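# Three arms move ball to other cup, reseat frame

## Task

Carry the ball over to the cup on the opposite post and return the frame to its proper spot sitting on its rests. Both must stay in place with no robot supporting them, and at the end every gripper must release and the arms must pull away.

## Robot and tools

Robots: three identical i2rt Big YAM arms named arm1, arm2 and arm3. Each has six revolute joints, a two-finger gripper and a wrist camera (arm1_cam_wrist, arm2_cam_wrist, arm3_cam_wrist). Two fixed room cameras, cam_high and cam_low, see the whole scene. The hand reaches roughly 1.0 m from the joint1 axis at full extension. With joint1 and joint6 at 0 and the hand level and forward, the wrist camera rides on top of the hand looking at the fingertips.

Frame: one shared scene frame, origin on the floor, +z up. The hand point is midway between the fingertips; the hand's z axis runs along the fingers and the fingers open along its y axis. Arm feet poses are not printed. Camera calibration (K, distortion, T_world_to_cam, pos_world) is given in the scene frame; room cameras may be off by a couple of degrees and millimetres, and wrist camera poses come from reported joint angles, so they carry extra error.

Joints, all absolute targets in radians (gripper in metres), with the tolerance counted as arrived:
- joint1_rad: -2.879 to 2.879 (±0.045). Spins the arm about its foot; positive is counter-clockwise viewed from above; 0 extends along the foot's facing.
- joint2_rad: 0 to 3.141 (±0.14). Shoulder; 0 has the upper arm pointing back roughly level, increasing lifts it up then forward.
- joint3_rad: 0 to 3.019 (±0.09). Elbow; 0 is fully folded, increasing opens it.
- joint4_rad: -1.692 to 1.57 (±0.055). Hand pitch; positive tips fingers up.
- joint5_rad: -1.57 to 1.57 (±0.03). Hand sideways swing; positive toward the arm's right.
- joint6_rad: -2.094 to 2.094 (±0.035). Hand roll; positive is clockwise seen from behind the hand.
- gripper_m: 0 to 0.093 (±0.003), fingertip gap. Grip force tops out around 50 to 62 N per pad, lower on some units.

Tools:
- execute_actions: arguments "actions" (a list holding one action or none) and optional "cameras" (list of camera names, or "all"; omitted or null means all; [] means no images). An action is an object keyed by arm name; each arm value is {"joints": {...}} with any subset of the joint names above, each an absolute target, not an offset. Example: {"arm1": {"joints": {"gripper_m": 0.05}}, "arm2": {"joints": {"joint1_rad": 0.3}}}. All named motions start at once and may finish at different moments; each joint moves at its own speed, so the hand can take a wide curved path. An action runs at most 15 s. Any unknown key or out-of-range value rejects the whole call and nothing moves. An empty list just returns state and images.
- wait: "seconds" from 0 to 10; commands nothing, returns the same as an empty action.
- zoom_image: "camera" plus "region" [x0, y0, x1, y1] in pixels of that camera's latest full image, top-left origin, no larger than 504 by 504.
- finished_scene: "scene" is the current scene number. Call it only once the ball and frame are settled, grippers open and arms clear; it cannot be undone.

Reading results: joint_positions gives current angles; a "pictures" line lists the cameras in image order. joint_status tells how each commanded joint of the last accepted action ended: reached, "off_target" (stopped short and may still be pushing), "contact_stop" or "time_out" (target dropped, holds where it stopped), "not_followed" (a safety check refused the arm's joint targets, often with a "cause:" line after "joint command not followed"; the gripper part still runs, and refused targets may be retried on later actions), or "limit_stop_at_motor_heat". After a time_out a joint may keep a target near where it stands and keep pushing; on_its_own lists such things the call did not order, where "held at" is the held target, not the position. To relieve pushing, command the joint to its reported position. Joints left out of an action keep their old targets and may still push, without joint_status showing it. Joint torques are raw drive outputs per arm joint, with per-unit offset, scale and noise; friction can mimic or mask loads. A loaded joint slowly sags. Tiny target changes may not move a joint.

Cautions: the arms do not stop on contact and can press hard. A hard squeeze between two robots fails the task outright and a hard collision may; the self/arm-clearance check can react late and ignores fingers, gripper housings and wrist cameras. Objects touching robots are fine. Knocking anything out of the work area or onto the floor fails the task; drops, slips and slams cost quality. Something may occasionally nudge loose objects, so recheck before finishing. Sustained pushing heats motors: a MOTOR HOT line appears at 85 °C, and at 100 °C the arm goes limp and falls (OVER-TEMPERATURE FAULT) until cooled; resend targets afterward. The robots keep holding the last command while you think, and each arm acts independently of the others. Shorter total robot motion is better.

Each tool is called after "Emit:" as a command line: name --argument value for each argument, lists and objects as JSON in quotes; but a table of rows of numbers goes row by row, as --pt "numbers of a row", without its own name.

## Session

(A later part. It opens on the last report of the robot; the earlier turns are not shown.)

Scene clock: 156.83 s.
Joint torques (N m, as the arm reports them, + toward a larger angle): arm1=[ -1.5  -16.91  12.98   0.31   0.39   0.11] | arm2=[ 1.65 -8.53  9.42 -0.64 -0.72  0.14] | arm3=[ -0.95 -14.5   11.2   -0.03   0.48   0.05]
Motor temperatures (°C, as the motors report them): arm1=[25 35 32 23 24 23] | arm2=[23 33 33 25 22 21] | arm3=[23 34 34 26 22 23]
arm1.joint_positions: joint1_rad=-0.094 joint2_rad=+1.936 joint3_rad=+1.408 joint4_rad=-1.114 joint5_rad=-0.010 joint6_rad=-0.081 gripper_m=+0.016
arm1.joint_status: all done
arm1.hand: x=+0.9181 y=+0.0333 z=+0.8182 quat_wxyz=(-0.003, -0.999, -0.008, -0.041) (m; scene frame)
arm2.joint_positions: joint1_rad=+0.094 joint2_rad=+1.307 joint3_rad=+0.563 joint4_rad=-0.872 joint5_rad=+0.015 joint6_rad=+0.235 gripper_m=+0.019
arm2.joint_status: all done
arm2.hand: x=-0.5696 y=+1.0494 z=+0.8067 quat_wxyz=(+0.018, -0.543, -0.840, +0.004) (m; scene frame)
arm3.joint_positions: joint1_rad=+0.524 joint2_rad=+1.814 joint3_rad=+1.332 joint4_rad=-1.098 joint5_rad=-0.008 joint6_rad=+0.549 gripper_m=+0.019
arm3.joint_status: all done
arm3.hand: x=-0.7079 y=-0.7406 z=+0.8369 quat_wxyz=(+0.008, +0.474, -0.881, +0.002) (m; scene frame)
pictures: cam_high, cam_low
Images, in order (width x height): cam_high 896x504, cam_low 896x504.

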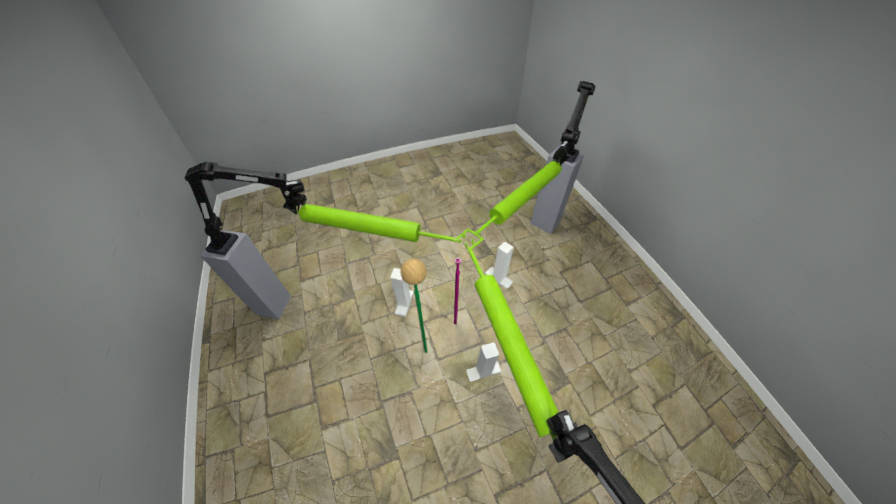

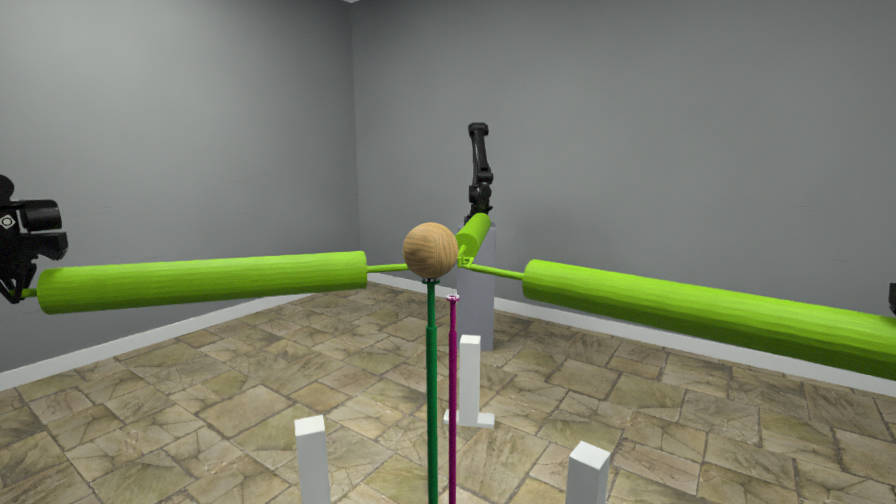

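Emit:
execute_actions --actions '[{"arm1":{"joints":{"joint1_rad":0.407,"joint2_rad":1.75,"joint3_rad":1.22,"joint4_rad":-1.0,"joint6_rad":0.42}},"arm2":{"joints":{"joint1_rad":-0.015,"joint2_rad":1.82,"joint3_rad":1.33,"joint4_rad":-1.04,"joint6_rad":0.125}},"arm3":{"joints":{"joint1_rad":0.122,"joint2_rad":1.35,"joint3_rad":0.76,"joint4_rad":-0.95,"joint6_rad":0.147}}}]' --cameras '["cam_high","cam_low"]'

Emit:
zoom_image --camera "cam_high" --region '[390,230,490,310]'

Scene clock: 180.97 s.
Joint torques (N m, as the arm reports them, + toward a larger angle): arm1=[ -0.44 -15.73  11.41   1.25  -0.04   0.08] | arm2=[  0.94 -15.52  10.53  -0.8   -0.21   0.04] | arm3=[-1.26 -8.99  8.59  0.93  0.84 -0.08]
Motor temperatures (°C, as the motors report them): arm1=[25 34 40 23 24 23] | arm2=[23 33 39 25 22 21] | arm3=[23 33 39 26 22 23]
arm1.joint_positions: joint1_rad=+0.407 joint2_rad=+1.778 joint3_rad=+1.163 joint4_rad=-1.026 joint5_rad=+0.002 joint6_rad=+0.433 gripper_m=+0.016
arm1.joint_status: all done
arm1.hand: x=+1.0316 y=-0.1941 z=+0.8169 quat_wxyz=(+0.020, -0.999, -0.001, -0.037) (m; scene frame)
arm2.joint_positions: joint1_rad=-0.012 joint2_rad=+1.818 joint3_rad=+1.272 joint4_rad=-1.016 joint5_rad=+0.003 joint6_rad=+0.119 gripper_m=+0.019
arm2.joint_status: all done
arm2.hand: x=-0.4598 y=+0.8221 z=+0.8378 quat_wxyz=(-0.010, -0.539, -0.842, +0.008) (m; scene frame)
arm3.joint_positions: joint1_rad=+0.136 joint2_rad=+1.371 joint3_rad=+0.739 joint4_rad=-0.964 joint5_rad=-0.018 joint6_rad=+0.156 gripper_m=+0.019
arm3.joint_status: all done
arm3.hand: x=-0.5978 y=-0.9670 z=+0.8220 quat_wxyz=(+0.018, +0.475, -0.880, +0.001) (m; scene frame)
pictures: cam_high, cam_low
Images, in order (width x height): cam_high 896x504, cam_low 896x504.

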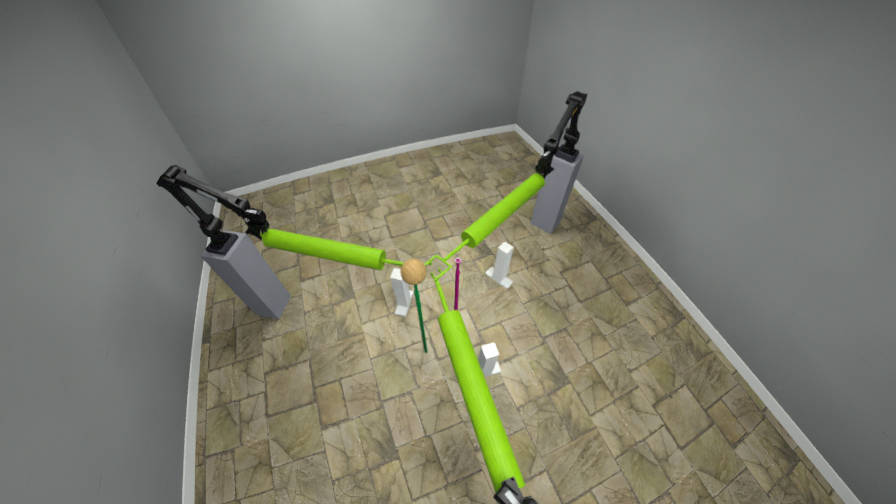

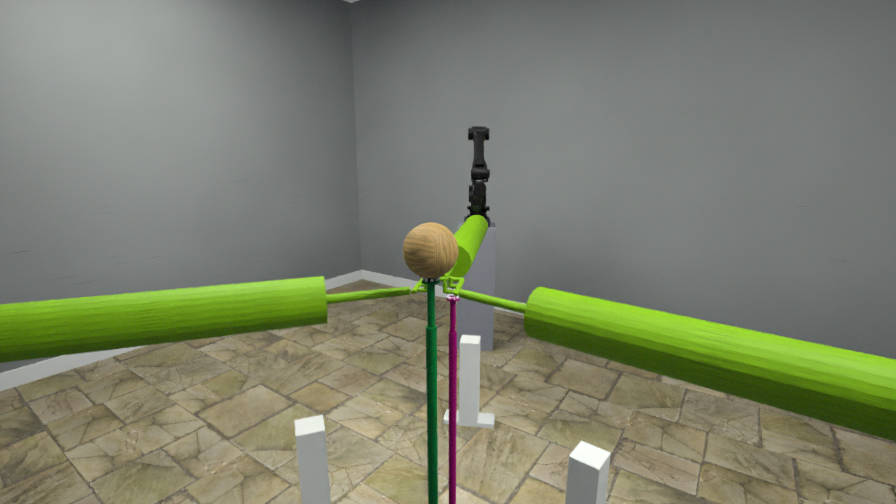

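Region (390, 230, 490, 310) of cam_high's 896x504 image, scaled by 5.040, with more detail than that image has; it fills the top 403 rows of this view, and the rest is white.

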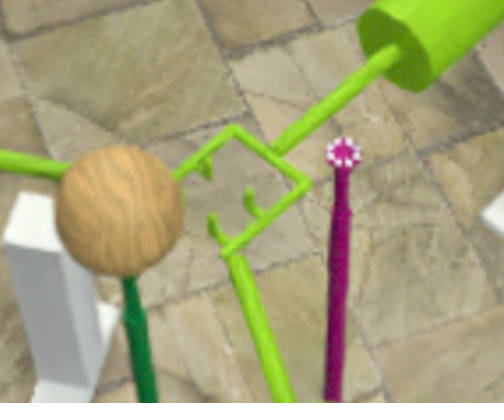

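Emit:
execute_actions --actions '[{"arm1":{"joints":{"joint1_rad":0.685,"joint2_rad":1.75,"joint3_rad":1.2,"joint6_rad":0.70}},"arm2":{"joints":{"joint1_rad":-0.02,"joint2_rad":2.08,"joint3_rad":1.78,"joint4_rad":-1.22}},"arm3":{"joints":{"joint1_rad":-0.31,"joint2_rad":1.21,"joint3_rad":0.58,"joint4_rad":-0.95,"joint6_rad":-0.29}}}]' --cameras '["cam_high","cam_low"]'

Emit:
zoom_image --camera "cam_high" --region '[370,230,470,310]'

Emit:
zoom_image --camera "cam_low" --region '[380,210,490,320]'

Scene clock: 199.53 s.
Joint torques (N m, as the arm reports them, + toward a larger angle): arm1=[ -0.15 -15.97   9.65   0.44  -0.02   0.14] | arm2=[  2.3  -21.07  10.4   -1.41  -0.47   0.23] | arm3=[-2.1  -6.33  7.29 -0.1   0.99 -0.16]
Motor temperatures (°C, as the motors report them): arm1=[25 34 40 23 24 23] | arm2=[23 35 42 25 22 21] | arm3=[23 32 38 26 23 23]
arm1.joint_positions: joint1_rad=+0.676 joint2_rad=+1.778 joint3_rad=+1.163 joint4_rad=-1.005 joint5_rad=+0.002 joint6_rad=+0.704 gripper_m=+0.016
arm1.joint_status: all done
arm1.hand: x=+1.0940 y=-0.3016 z=+0.8163 quat_wxyz=(+0.021, -1.000, +0.000, -0.023) (m; scene frame)
arm2.joint_positions: joint1_rad=-0.032 joint2_rad=+2.087 joint3_rad=+1.734 joint4_rad=-1.177 joint5_rad=+0.009 joint6_rad=+0.103 gripper_m=+0.019
arm2.joint_status: all done
arm2.hand: x=-0.4048 y=+0.7069 z=+0.8522 quat_wxyz=(-0.023, -0.540, -0.841, +0.018) (m; scene frame)
arm3.joint_positions: joint1_rad=-0.287 joint2_rad=+1.225 joint3_rad=+0.575 joint4_rad=-0.937 joint5_rad=-0.023 joint6_rad=-0.274 gripper_m=+0.019
arm3.joint_status: all done
arm3.hand: x=-0.5345 y=-1.0822 z=+0.8114 quat_wxyz=(+0.013, +0.479, -0.878, -0.009) (m; scene frame)
pictures: cam_high, cam_low
Images, in order (width x height): cam_high 896x504, cam_low 896x504.

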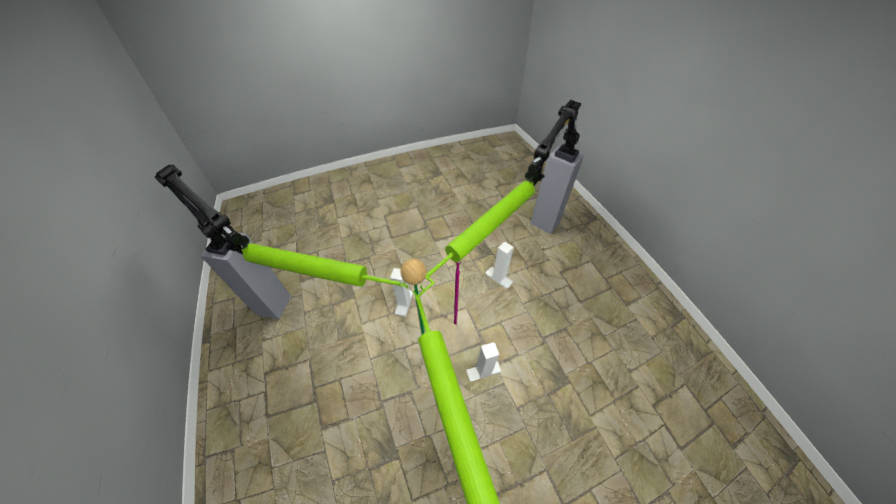

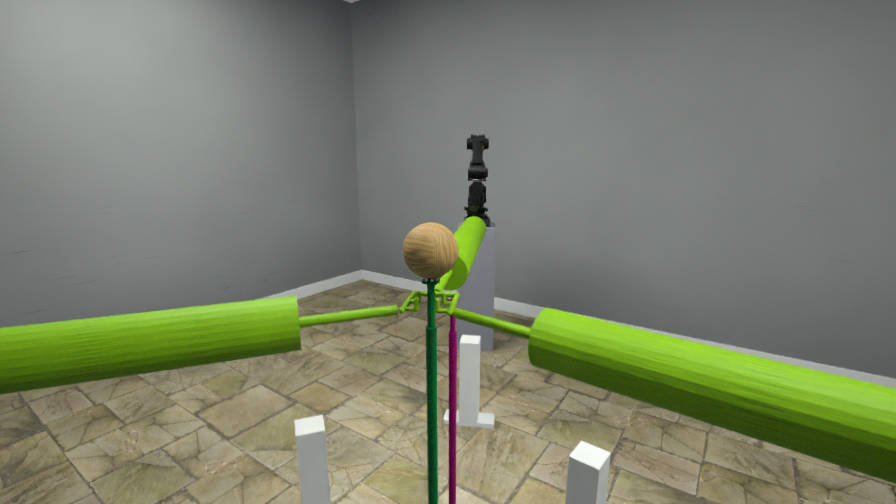

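Region (370, 230, 470, 310) of cam_high's 896x504 image, scaled by 5.040, with more detail than that image has; it fills the top 403 rows of this view, and the rest is white.

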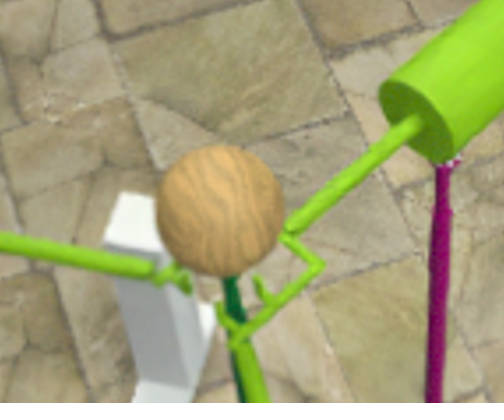

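Region (380, 210, 490, 320) of cam_low's 896x504 image, scaled by 4.582, with more detail than that image has.

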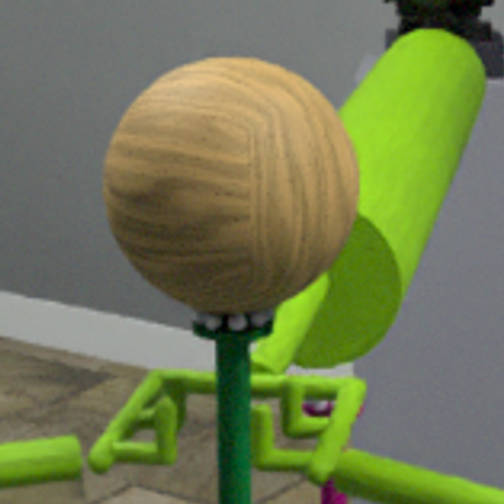

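Emit:
execute_actions --actions '[{"arm1":{"joints":{"joint2_rad":1.69,"joint3_rad":1.27,"joint4_rad":-1.12}},"arm2":{"joints":{"joint2_rad":2.05,"joint3_rad":1.80,"joint4_rad":-1.27}},"arm3":{"joints":{"joint2_rad":1.10,"joint3_rad":0.70,"joint4_rad":-1.14}}}]' --cameras '["cam_high","cam_low"]'

Emit:
zoom_image --camera "cam_low" --region '[380,210,490,320]'

Scene clock: 217.03 s.
Joint torques (N m, as the arm reports them, + toward a larger angle): arm1=[  0.42 -15.86  12.36  -0.07   0.     0.13] | arm2=[  2.13 -22.94   9.96  -1.8   -0.5    0.21] | arm3=[-1.83 -5.81 11.18 -0.73  0.88 -0.15]
Motor temperatures (°C, as the motors report them): arm1=[25 33 38 23 24 23] | arm2=[23 38 43 25 22 21] | arm3=[23 31 37 26 23 23]
arm1.joint_positions: joint1_rad=+0.676 joint2_rad=+1.720 joint3_rad=+1.208 joint4_rad=-1.112 joint5_rad=+0.001 joint6_rad=+0.704 gripper_m=+0.016
arm1.joint_status: all done
arm1.hand: x=+1.0945 y=-0.3013 z=+0.8573 quat_wxyz=(+0.022, -0.999, +0.000, -0.025) (m; scene frame)
arm2.joint_positions: joint1_rad=-0.033 joint2_rad=+2.087 joint3_rad=+1.761 joint4_rad=-1.217 joint5_rad=+0.010 joint6_rad=+0.102 gripper_m=+0.019
arm2.joint_status: all done
arm2.hand: x=-0.4054 y=+0.7067 z=+0.8615 quat_wxyz=(-0.017, -0.541, -0.841, +0.015) (m; scene frame)
arm3.joint_positions: joint1_rad=-0.287 joint2_rad=+1.116 joint3_rad=+0.654 joint4_rad=-1.109 joint5_rad=-0.021 joint6_rad=-0.274 gripper_m=+0.019
arm3.joint_status: all done
arm3.hand: x=-0.5335 y=-1.0819 z=+0.8629 quat_wxyz=(+0.005, +0.479, -0.878, -0.009) (m; scene frame)
pictures: cam_high, cam_low
Images, in order (width x height): cam_high 896x504, cam_low 896x504.

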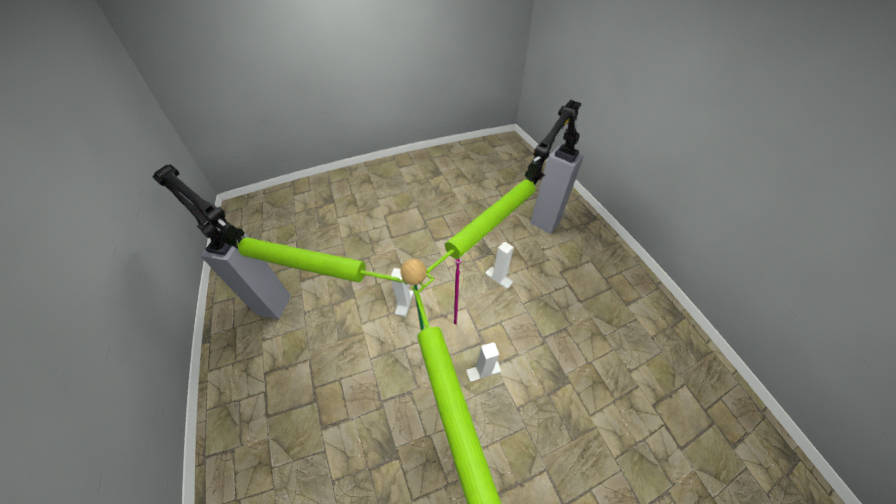

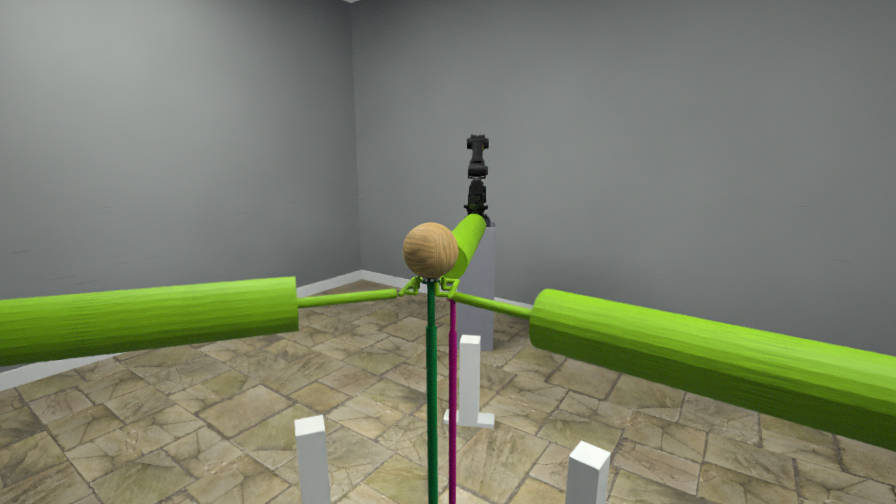

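Region (380, 210, 490, 320) of cam_low's 896x504 image, scaled by 4.582, with more detail than that image has.

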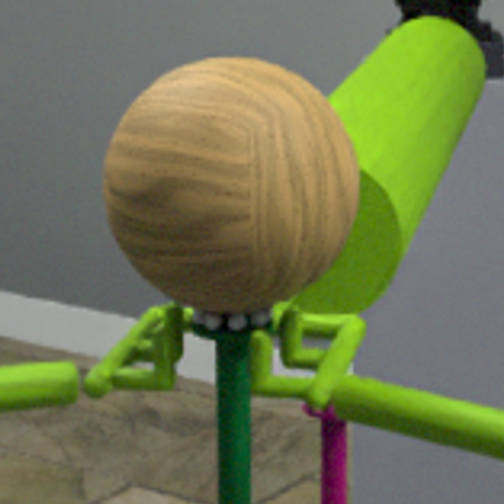

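Emit:
execute_actions --actions '[{"arm1":{"joints":{"joint2_rad":1.665,"joint3_rad":1.2}},"arm2":{"joints":{"joint1_rad":0.01}},"arm3":{"joints":{"joint2_rad":1.17,"joint3_rad":0.70}}}]' --cameras '["cam_low"]'

Emit:
zoom_image --camera "cam_low" --region '[380,210,490,320]'

Scene clock: 225.37 s.
Joint torques (N m, as the arm reports them, + toward a larger angle): arm1=[  0.13 -16.68   7.91  -0.07   0.     0.15] | arm2=[  4.14 -23.16   9.97  -1.72  -0.53   0.22] | arm3=[-1.95 -5.03  9.76 -0.78  0.74 -0.13]
Motor temperatures (°C, as the motors report them): arm1=[25 34 40 23 24 23] | arm2=[23 39 43 25 22 21] | arm3=[23 30 39 26 23 23]
arm1.joint_positions: joint1_rad=+0.676 joint2_rad=+1.711 joint3_rad=+1.192 joint4_rad=-1.112 joint5_rad=+0.001 joint6_rad=+0.704 gripper_m=+0.016
arm1.joint_status: all done
arm1.hand: x=+1.0995 y=-0.2971 z=+0.8560 quat_wxyz=(+0.025, -0.999, +0.000, -0.028) (m; scene frame)
arm2.joint_positions: joint1_rad=-0.024 joint2_rad=+2.087 joint3_rad=+1.761 joint4_rad=-1.220 joint5_rad=+0.010 joint6_rad=+0.102 gripper_m=+0.019
arm2.joint_status: all done
arm2.hand: x=-0.4012 y=+0.7099 z=+0.8615 quat_wxyz=(-0.015, -0.537, -0.843, +0.015) (m; scene frame)
arm3.joint_positions: joint1_rad=-0.288 joint2_rad=+1.169 joint3_rad=+0.671 joint4_rad=-1.109 joint5_rad=-0.017 joint6_rad=-0.276 gripper_m=+0.019
arm3.joint_status: all done
arm3.hand: x=-0.5293 y=-1.0795 z=+0.8560 quat_wxyz=(+0.022, +0.479, -0.878, -0.004) (m; scene frame)
pictures: cam_low
Images, in order (width x height): cam_low 896x504.

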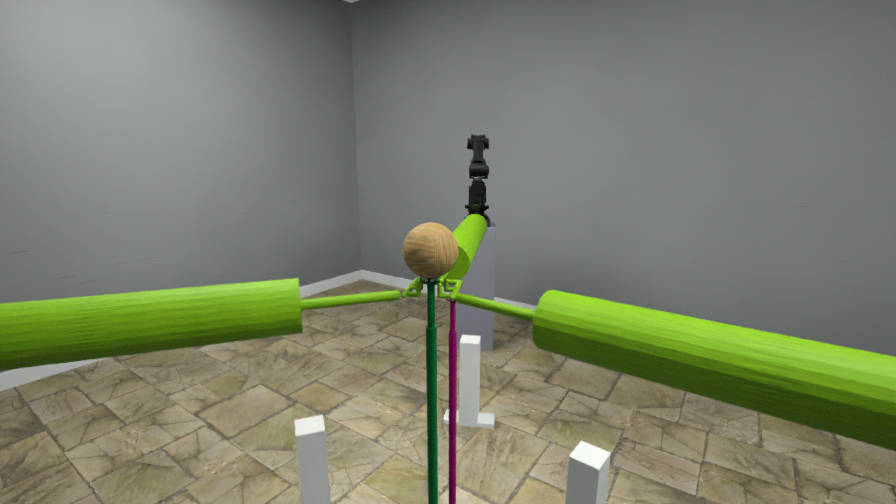

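Region (380, 210, 490, 320) of cam_low's 896x504 image, scaled by 4.582, with more detail than that image has.

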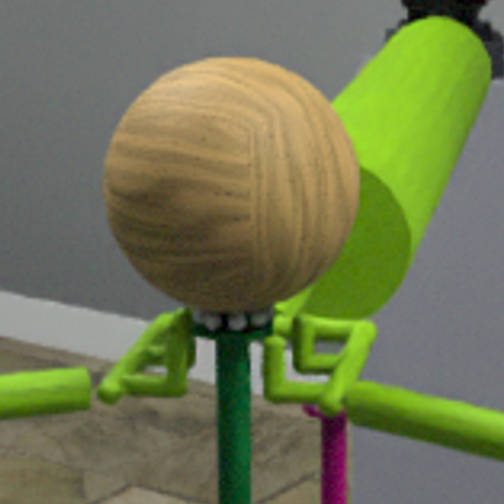

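Emit:
execute_actions --actions '[{"arm1":{"joints":{"joint2_rad":1.60,"joint3_rad":1.31,"joint4_rad":-1.23}},"arm2":{"joints":{"joint2_rad":1.98,"joint3_rad":1.86,"joint4_rad":-1.36}},"arm3":{"joints":{"joint2_rad":1.05,"joint3_rad":0.80,"joint4_rad":-1.30}}}]' --cameras '["cam_low","cam_high"]'

Emit:
zoom_image --camera "cam_low" --region '[380,190,490,300]'

Scene clock: 231.97 s.
Joint torques (N m, as the arm reports them, + toward a larger angle): arm1=[  0.32 -15.68  12.72  -0.18   0.15   0.14] | arm2=[  3.74 -23.8   10.55  -1.59  -0.72   0.17] | arm3=[-1.88 -5.49 10.95 -1.26  0.97 -0.11]
Motor temperatures (°C, as the motors report them): arm1=[25 34 39 23 24 23] | arm2=[23 40 43 25 22 21] | arm3=[23 30 39 26 23 23]
arm1.joint_positions: joint1_rad=+0.676 joint2_rad=+1.633 joint3_rad=+1.248 joint4_rad=-1.219 joint5_rad=-0.002 joint6_rad=+0.704 gripper_m=+0.016
arm1.joint_status: all done
arm1.hand: x=+1.0992 y=-0.2982 z=+0.9100 quat_wxyz=(+0.015, -1.000, +0.000, -0.019) (m; scene frame)
arm2.joint_positions: joint1_rad=-0.021 joint2_rad=+2.028 joint3_rad=+1.817 joint4_rad=-1.311 joint5_rad=+0.015 joint6_rad=+0.104 gripper_m=+0.019
arm2.joint_status: all done
arm2.hand: x=-0.4009 y=+0.7113 z=+0.9178 quat_wxyz=(-0.025, -0.537, -0.843, +0.022) (m; scene frame)
arm3.joint_positions: joint1_rad=-0.290 joint2_rad=+1.068 joint3_rad=+0.760 joint4_rad=-1.255 joint5_rad=-0.023 joint6_rad=-0.278 gripper_m=+0.019
arm3.joint_status: all done
arm3.hand: x=-0.5282 y=-1.0779 z=+0.9120 quat_wxyz=(+0.001, +0.479, -0.878, -0.012) (m; scene frame)
pictures: cam_high, cam_low
Images, in order (width x height): cam_high 896x504, cam_low 896x504.

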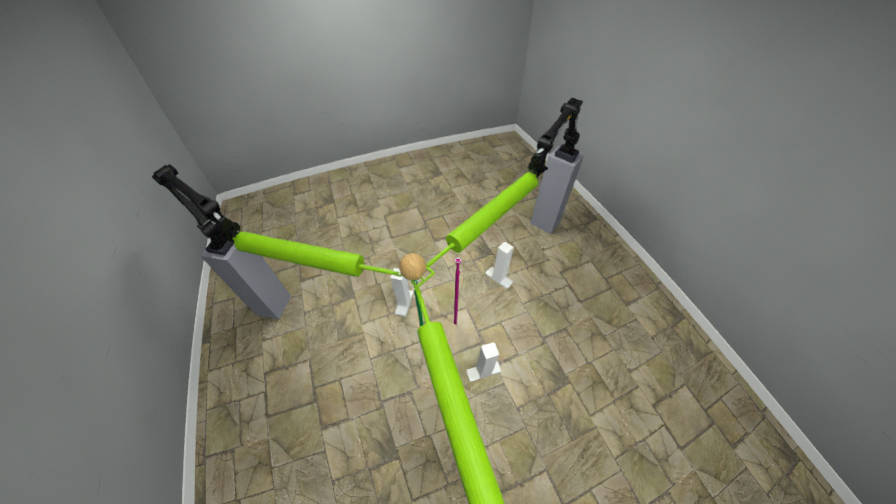

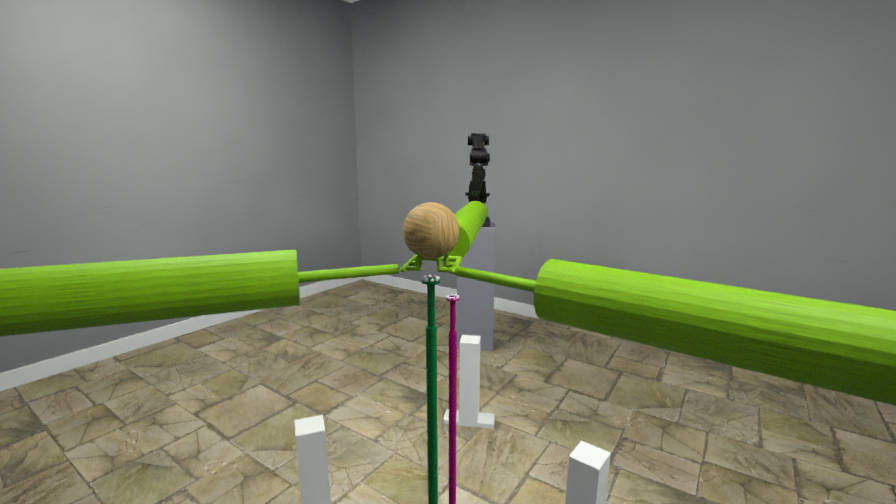

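Region (380, 190, 490, 300) of cam_low's 896x504 image, scaled by 4.582, with more detail than that image has.

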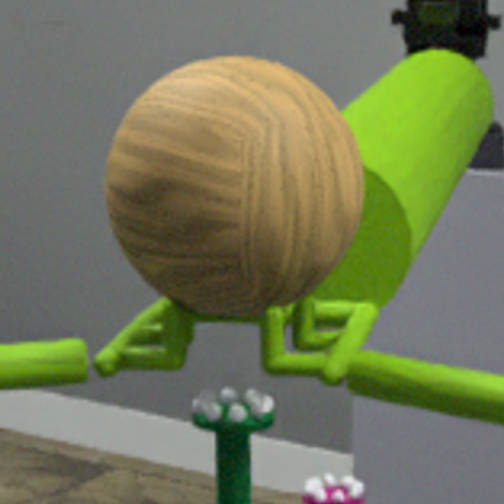

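Emit:
execute_actions --actions '[{"arm1":{"joints":{"joint1_rad":0.345,"joint2_rad":1.60,"joint3_rad":1.30,"joint4_rad":-1.23,"joint6_rad":0.37}},"arm2":{"joints":{"joint1_rad":0.0,"joint2_rad":1.67,"joint3_rad":1.36,"joint4_rad":-1.25,"joint6_rad":0.13}},"arm3":{"joints":{"joint1_rad":0.147,"joint2_rad":1.27,"joint3_rad":0.98,"joint4_rad":-1.26,"joint6_rad":0.16}}}]' --cameras '[]'

Emit:
execute_actions --actions '[{"arm1":{"joints":{"joint1_rad":0.02,"joint2_rad":1.69,"joint3_rad":1.41,"joint4_rad":-1.25,"joint6_rad":0.045}},"arm2":{"joints":{"joint1_rad":0.066,"joint2_rad":1.32,"joint3_rad":0.92,"joint4_rad":-1.18,"joint6_rad":0.195}},"arm3":{"joints":{"joint1_rad":0.403,"joint2_rad":1.56,"joint3_rad":1.30,"joint4_rad":-1.27,"joint6_rad":0.42}}}]' --cameras '["cam_low","cam_high"]'

Scene clock: 250.30 s.
Joint torques (N m, as the arm reports them, + toward a larger angle): arm1=[ -1.65 -14.98  12.48   0.4    0.22   0.06] | arm2=[  2.89 -15.76   7.35   0.18  -0.46   0.24] | arm3=[ 0.13 -8.67 11.89  0.2   0.43  0.15]
Motor temperatures (°C, as the motors report them): arm1=[25 33 42 23 24 23] | arm2=[23 41 44 25 23 21] | arm3=[23 30 41 26 24 23]
arm1.joint_positions: joint1_rad=+0.351 joint2_rad=+1.633 joint3_rad=+1.242 joint4_rad=-1.236 joint5_rad=-0.004 joint6_rad=+0.388 gripper_m=+0.016
arm1.joint_status: all done
arm1.hand: x=+1.0286 y=-0.1691 z=+0.9088 quat_wxyz=(+0.013, -0.999, +0.004, -0.032) (m; scene frame)
arm2.joint_positions: joint1_rad=-0.019 joint2_rad=+1.686 joint3_rad=+1.358 joint4_rad=-1.253 joint5_rad=+0.009 joint6_rad=+0.105 gripper_m=+0.019
arm2.joint_status: all done
arm2.hand: x=-0.4730 y=+0.8356 z=+0.9313 quat_wxyz=(+0.000, -0.536, -0.844, +0.006) (m; scene frame)
arm3.joint_positions: joint1_rad=+0.145 joint2_rad=+1.286 joint3_rad=+0.927 joint4_rad=-1.255 joint5_rad=-0.009 joint6_rad=+0.148 gripper_m=+0.019
arm3.joint_status: all done
arm3.hand: x=-0.5939 y=-0.9551 z=+0.9115 quat_wxyz=(+0.022, +0.483, -0.875, +0.010) (m; scene frame)
pictures: none
No camera images: the call's "cameras" was empty. Leave "cameras" out to get every camera's image.

Scene clock: 251.47 s.
Joint torques (N m, as the arm reports them, + toward a larger angle): arm1=[ -1.16 -15.64  13.8    0.45   0.1    0.06] | arm2=[  2.6  -10.09   7.21   0.4   -0.54   0.2 ] | arm3=[  0.64 -13.34  12.26  -0.08   0.14   0.17]
Motor temperatures (°C, as the motors report them): arm1=[25 33 42 23 24 23] | arm2=[23 41 43 25 22 21] | arm3=[23 30 42 26 24 23]
arm1.joint_positions: joint1_rad=+0.019 joint2_rad=+1.718 joint3_rad=+1.336 joint4_rad=-1.257 joint5_rad=-0.002 joint6_rad=+0.059 gripper_m=+0.016
arm1.joint_status: all done
arm1.hand: x=+0.9672 y=-0.0240 z=+0.9036 quat_wxyz=(+0.005, -0.999, +0.006, -0.039) (m; scene frame)
arm2.joint_positions: joint1_rad=+0.050 joint2_rad=+1.336 joint3_rad=+0.916 joint4_rad=-1.191 joint5_rad=+0.011 joint6_rad=+0.174 gripper_m=+0.019
arm2.joint_status: all done
arm2.hand: x=-0.5326 y=+0.9791 z=+0.9117 quat_wxyz=(+0.014, -0.536, -0.844, +0.002) (m; scene frame)
arm3.joint_positions: joint1_rad=+0.398 joint2_rad=+1.584 joint3_rad=+1.247 joint4_rad=-1.258 joint5_rad=-0.001 joint6_rad=+0.404 gripper_m=+0.019
arm3.joint_status: all done
arm3.hand: x=-0.6523 y=-0.8118 z=+0.9144 quat_wxyz=(+0.010, +0.482, -0.876, +0.010) (m; scene frame)
pictures: cam_high, cam_low
Images, in order (width x height): cam_high 896x504, cam_low 896x504.

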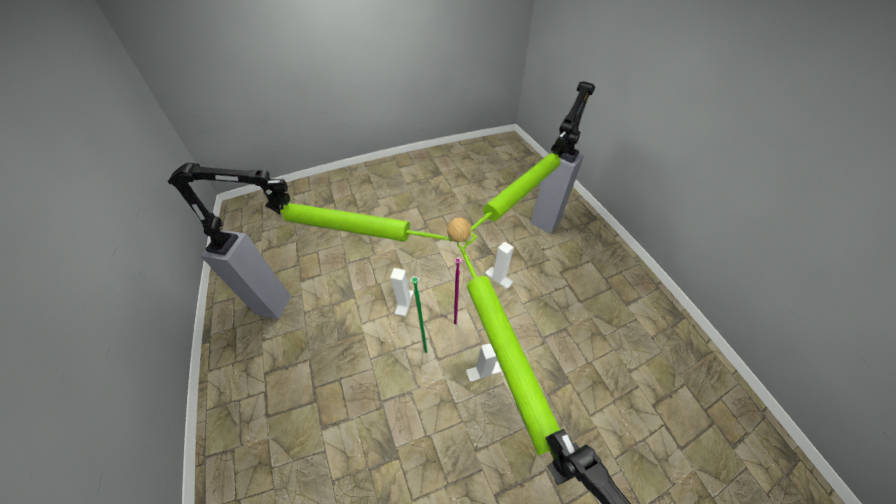

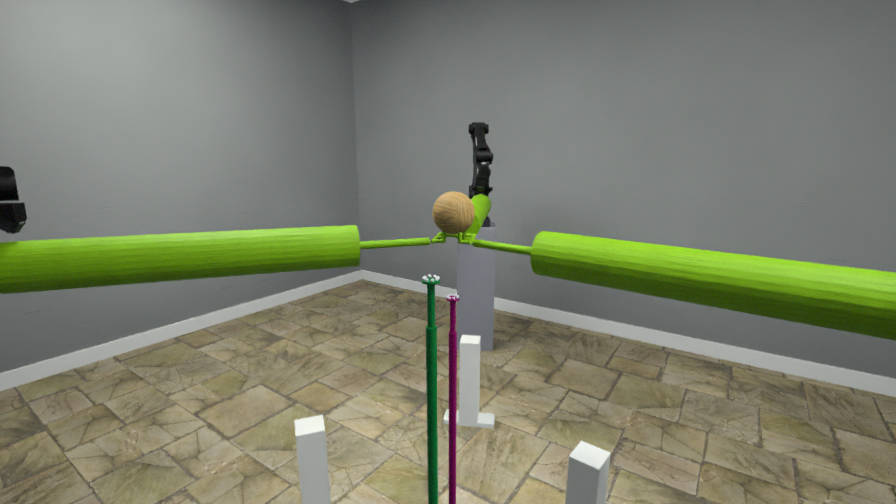

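Emit:
execute_actions --actions '[{"arm1":{"joints":{"joint2_rad":1.80,"joint3_rad":1.22,"joint4_rad":-0.97}},"arm2":{"joints":{"joint2_rad":1.47,"joint3_rad":0.76,"joint4_rad":-0.84}},"arm3":{"joints":{"joint2_rad":1.67,"joint3_rad":1.08,"joint4_rad":-0.97}}}]' --cameras '["cam_low","cam_high"]'

Emit:
zoom_image --camera "cam_low" --region '[400,210,510,320]'

Emit:
zoom_image --camera "cam_high" --region '[410,200,510,280]'

Scene clock: 265.33 s.
Joint torques (N m, as the arm reports them, + toward a larger angle): arm1=[ -1.22 -18.6    7.87   0.39  -0.02   0.06] | arm2=[  2.49 -10.8    5.78   0.64  -0.67   0.2 ] | arm3=[  0.82 -15.     7.1    0.07   0.04   0.16]
Motor temperatures (°C, as the motors report them): arm1=[25 34 44 23 24 23] | arm2=[23 37 41 25 22 21] | arm3=[23 31 42 26 23 23]
arm1.joint_positions: joint1_rad=+0.020 joint2_rad=+1.855 joint3_rad=+1.204 joint4_rad=-0.972 joint5_rad=+0.001 joint6_rad=+0.057 gripper_m=+0.016
arm1.joint_status: all done
arm1.hand: x=+0.9663 y=-0.0228 z=+0.7939 quat_wxyz=(+0.006, -0.999, +0.005, -0.032) (m; scene frame)
arm2.joint_positions: joint1_rad=+0.050 joint2_rad=+1.488 joint3_rad=+0.760 joint4_rad=-0.857 joint5_rad=+0.014 joint6_rad=+0.174 gripper_m=+0.019
arm2.joint_status: all done
arm2.hand: x=-0.5320 y=+0.9765 z=+0.8119 quat_wxyz=(+0.003, -0.536, -0.844, +0.008) (m; scene frame)
arm3.joint_positions: joint1_rad=+0.396 joint2_rad=+1.704 joint3_rad=+1.081 joint4_rad=-0.960 joint5_rad=+0.002 joint6_rad=+0.407 gripper_m=+0.019
arm3.joint_status: all done
arm3.hand: x=-0.6516 y=-0.8151 z=+0.8061 quat_wxyz=(+0.005, +0.480, -0.877, +0.006) (m; scene frame)
pictures: cam_high, cam_low
Images, in order (width x height): cam_high 896x504, cam_low 896x504.

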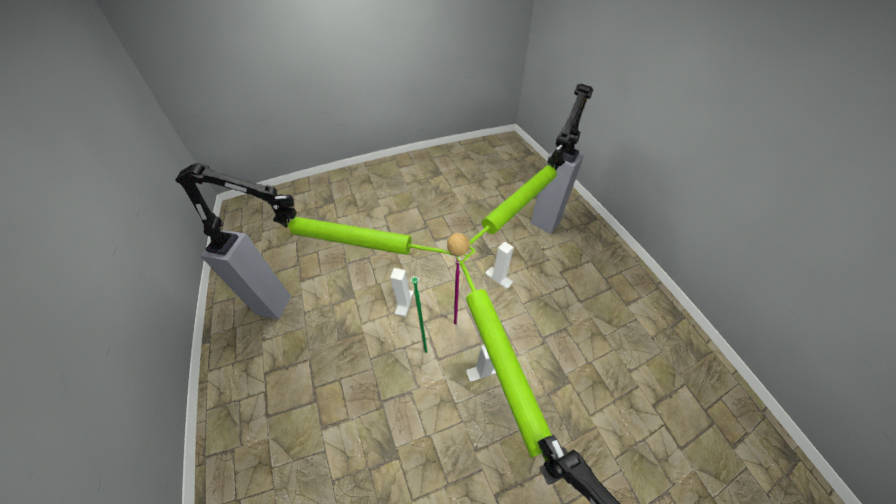

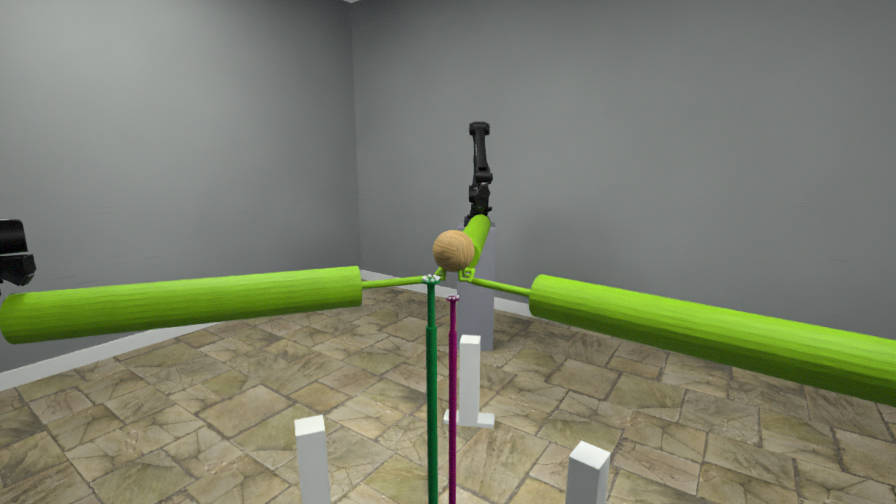

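Region (400, 210, 510, 320) of cam_low's 896x504 image, scaled by 4.582, with more detail than that image has.

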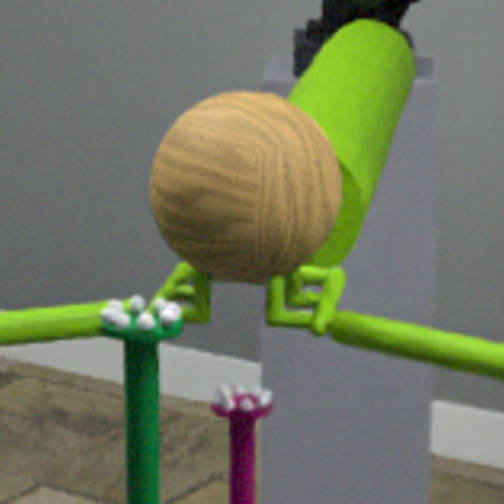

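Region (410, 200, 510, 280) of cam_high's 896x504 image, scaled by 5.040, with more detail than that image has; it fills the top 403 rows of this view, and the rest is white.

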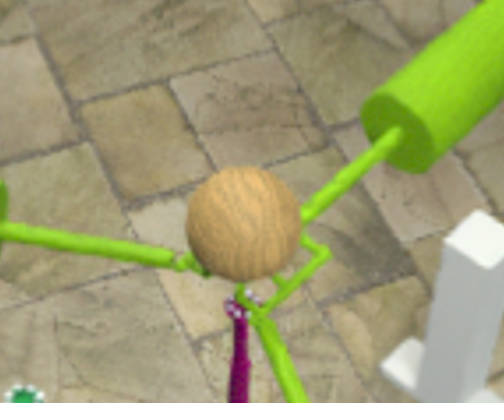

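Emit:
execute_actions --actions '[{"arm1":{"joints":{"joint2_rad":1.89,"joint3_rad":1.18,"joint4_rad":-0.85}},"arm2":{"joints":{"joint2_rad":1.60,"joint3_rad":0.71,"joint4_rad":-0.67}},"arm3":{"joints":{"joint2_rad":1.76,"joint3_rad":1.04,"joint4_rad":-0.83}}}]' --cameras '["cam_low"]'

Emit:
zoom_image --camera "cam_low" --region '[400,220,510,330]'

Scene clock: 276.77 s.
Joint torques (N m, as the arm reports them, + toward a larger angle): arm1=[ -0.8  -18.21   6.73   0.27  -0.02   0.08] | arm2=[  2.47 -11.41   4.68   0.45  -0.53   0.2 ] | arm3=[  0.49 -14.15   6.93   0.31  -0.02   0.17]
Motor temperatures (°C, as the motors report them): arm1=[25 35 40 23 24 23] | arm2=[23 36 39 25 23 21] | arm3=[23 32 39 26 23 23]
arm1.joint_positions: joint1_rad=+0.020 joint2_rad=+1.934 joint3_rad=+1.169 joint4_rad=-0.849 joint5_rad=+0.001 joint6_rad=+0.057 gripper_m=+0.016
arm1.joint_status: all done
arm1.hand: x=+0.9666 y=-0.0224 z=+0.7460 quat_wxyz=(+0.006, -1.000, +0.005, -0.027) (m; scene frame)
arm2.joint_positions: joint1_rad=+0.051 joint2_rad=+1.613 joint3_rad=+0.711 joint4_rad=-0.681 joint5_rad=+0.011 joint6_rad=+0.174 gripper_m=+0.019
arm2.joint_status: all done
arm2.hand: x=-0.5312 y=+0.9765 z=+0.7588 quat_wxyz=(+0.001, -0.536, -0.844, +0.007) (m; scene frame)
arm3.joint_positions: joint1_rad=+0.396 joint2_rad=+1.780 joint3_rad=+1.034 joint4_rad=-0.827 joint5_rad=+0.003 joint6_rad=+0.407 gripper_m=+0.019
arm3.joint_status: all done
arm3.hand: x=-0.6516 y=-0.8148 z=+0.7597 quat_wxyz=(+0.001, +0.480, -0.877, +0.002) (m; scene frame)
pictures: cam_low
Images, in order (width x height): cam_low 896x504.

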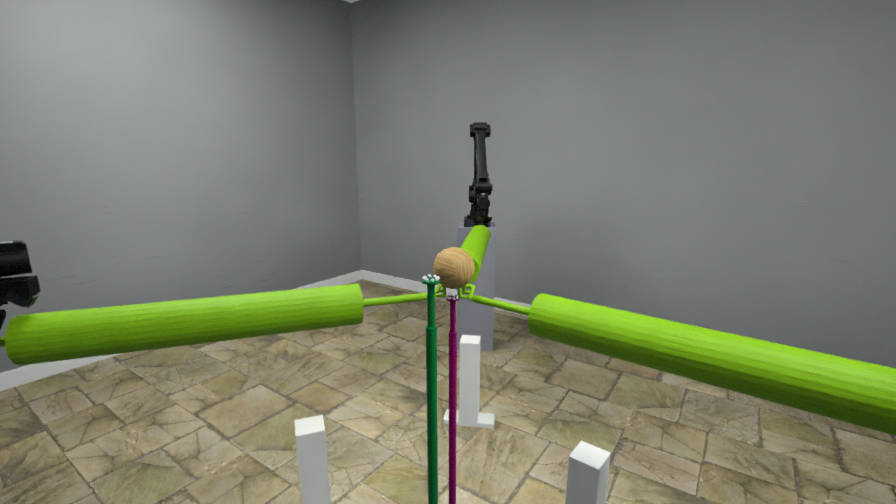

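Region (400, 220, 510, 330) of cam_low's 896x504 image, scaled by 4.582, with more detail than that image has.

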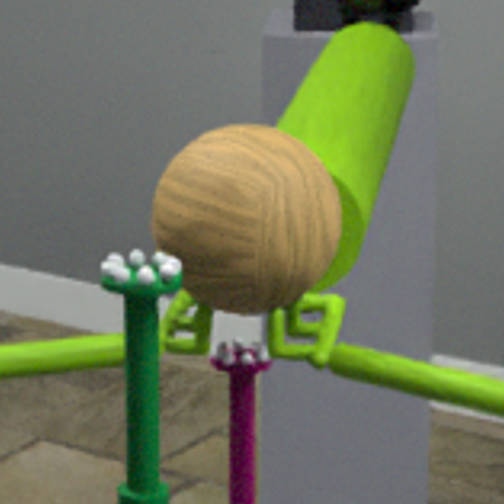

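Aligned; continue down.

Emit:
execute_actions --actions '[{"arm1":{"joints":{"joint2_rad":1.98,"joint3_rad":1.15,"joint4_rad":-0.72}},"arm2":{"joints":{"joint2_rad":1.74,"joint3_rad":0.66,"joint4_rad":-0.49}},"arm3":{"joints":{"joint2_rad":1.86,"joint3_rad":0.99,"joint4_rad":-0.69}}}]' --cameras '["cam_low"]'

Emit:
zoom_image --camera "cam_low" --region '[400,230,510,340]'

Scene clock: 282.17 s.
Joint torques (N m, as the arm reports them, + toward a larger angle): arm1=[ -0.59 -18.2    5.79   0.3   -0.02   0.08] | arm2=[  2.43 -11.14   2.77   0.34  -0.54   0.21] | arm3=[  1.03 -13.67   5.16   0.28   0.03   0.17]
Motor temperatures (°C, as the motors report them): arm1=[25 35 38 23 24 23] | arm2=[23 36 38 25 23 21] | arm3=[23 32 38 26 23 23]
arm1.joint_positions: joint1_rad=+0.020 joint2_rad=+2.017 joint3_rad=+1.144 joint4_rad=-0.721 joint5_rad=+0.001 joint6_rad=+0.057 gripper_m=+0.016
arm1.joint_status: all done
arm1.hand: x=+0.9656 y=-0.0220 z=+0.7001 quat_wxyz=(+0.006, -1.000, +0.004, -0.017) (m; scene frame)
arm2.joint_positions: joint1_rad=+0.051 joint2_rad=+1.744 joint3_rad=+0.674 joint4_rad=-0.497 joint5_rad=+0.011 joint6_rad=+0.174 gripper_m=+0.019
arm2.joint_status: all done
arm2.hand: x=-0.5315 y=+0.9768 z=+0.7093 quat_wxyz=(-0.006, -0.536, -0.844, +0.010) (m; scene frame)
arm3.joint_positions: joint1_rad=+0.397 joint2_rad=+1.873 joint3_rad=+0.997 joint4_rad=-0.684 joint5_rad=+0.002 joint6_rad=+0.407 gripper_m=+0.019
arm3.joint_status: all done
arm3.hand: x=-0.6522 y=-0.8157 z=+0.7102 quat_wxyz=(-0.002, +0.480, -0.877, -0.003) (m; scene frame)
pictures: cam_low
Images, in order (width x height): cam_low 896x504.

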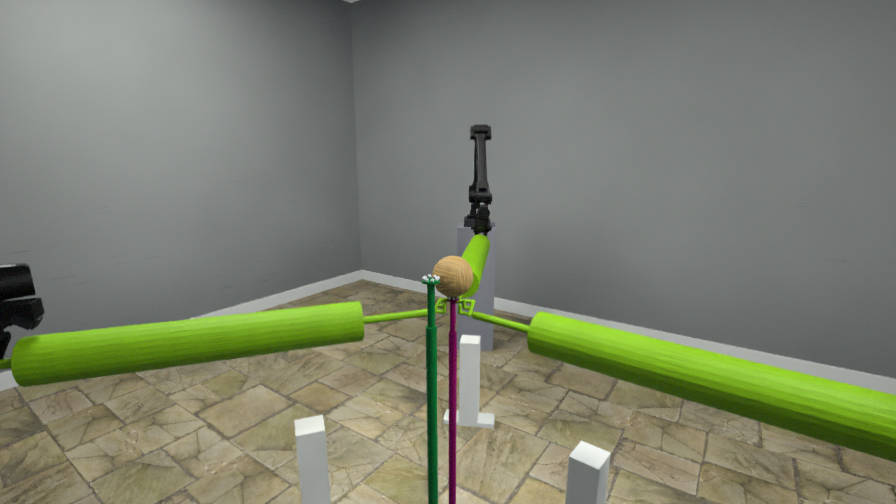

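Region (400, 230, 510, 340) of cam_low's 896x504 image, scaled by 4.582, with more detail than that image has.

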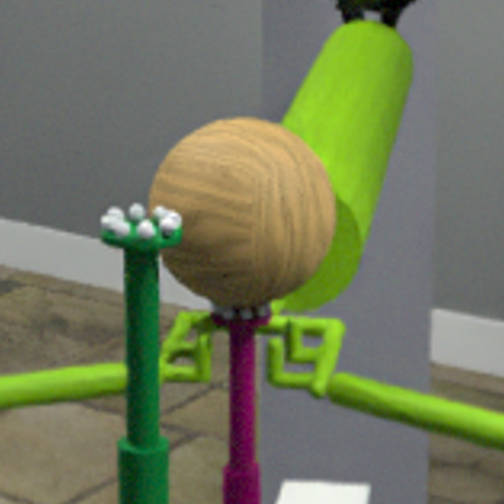

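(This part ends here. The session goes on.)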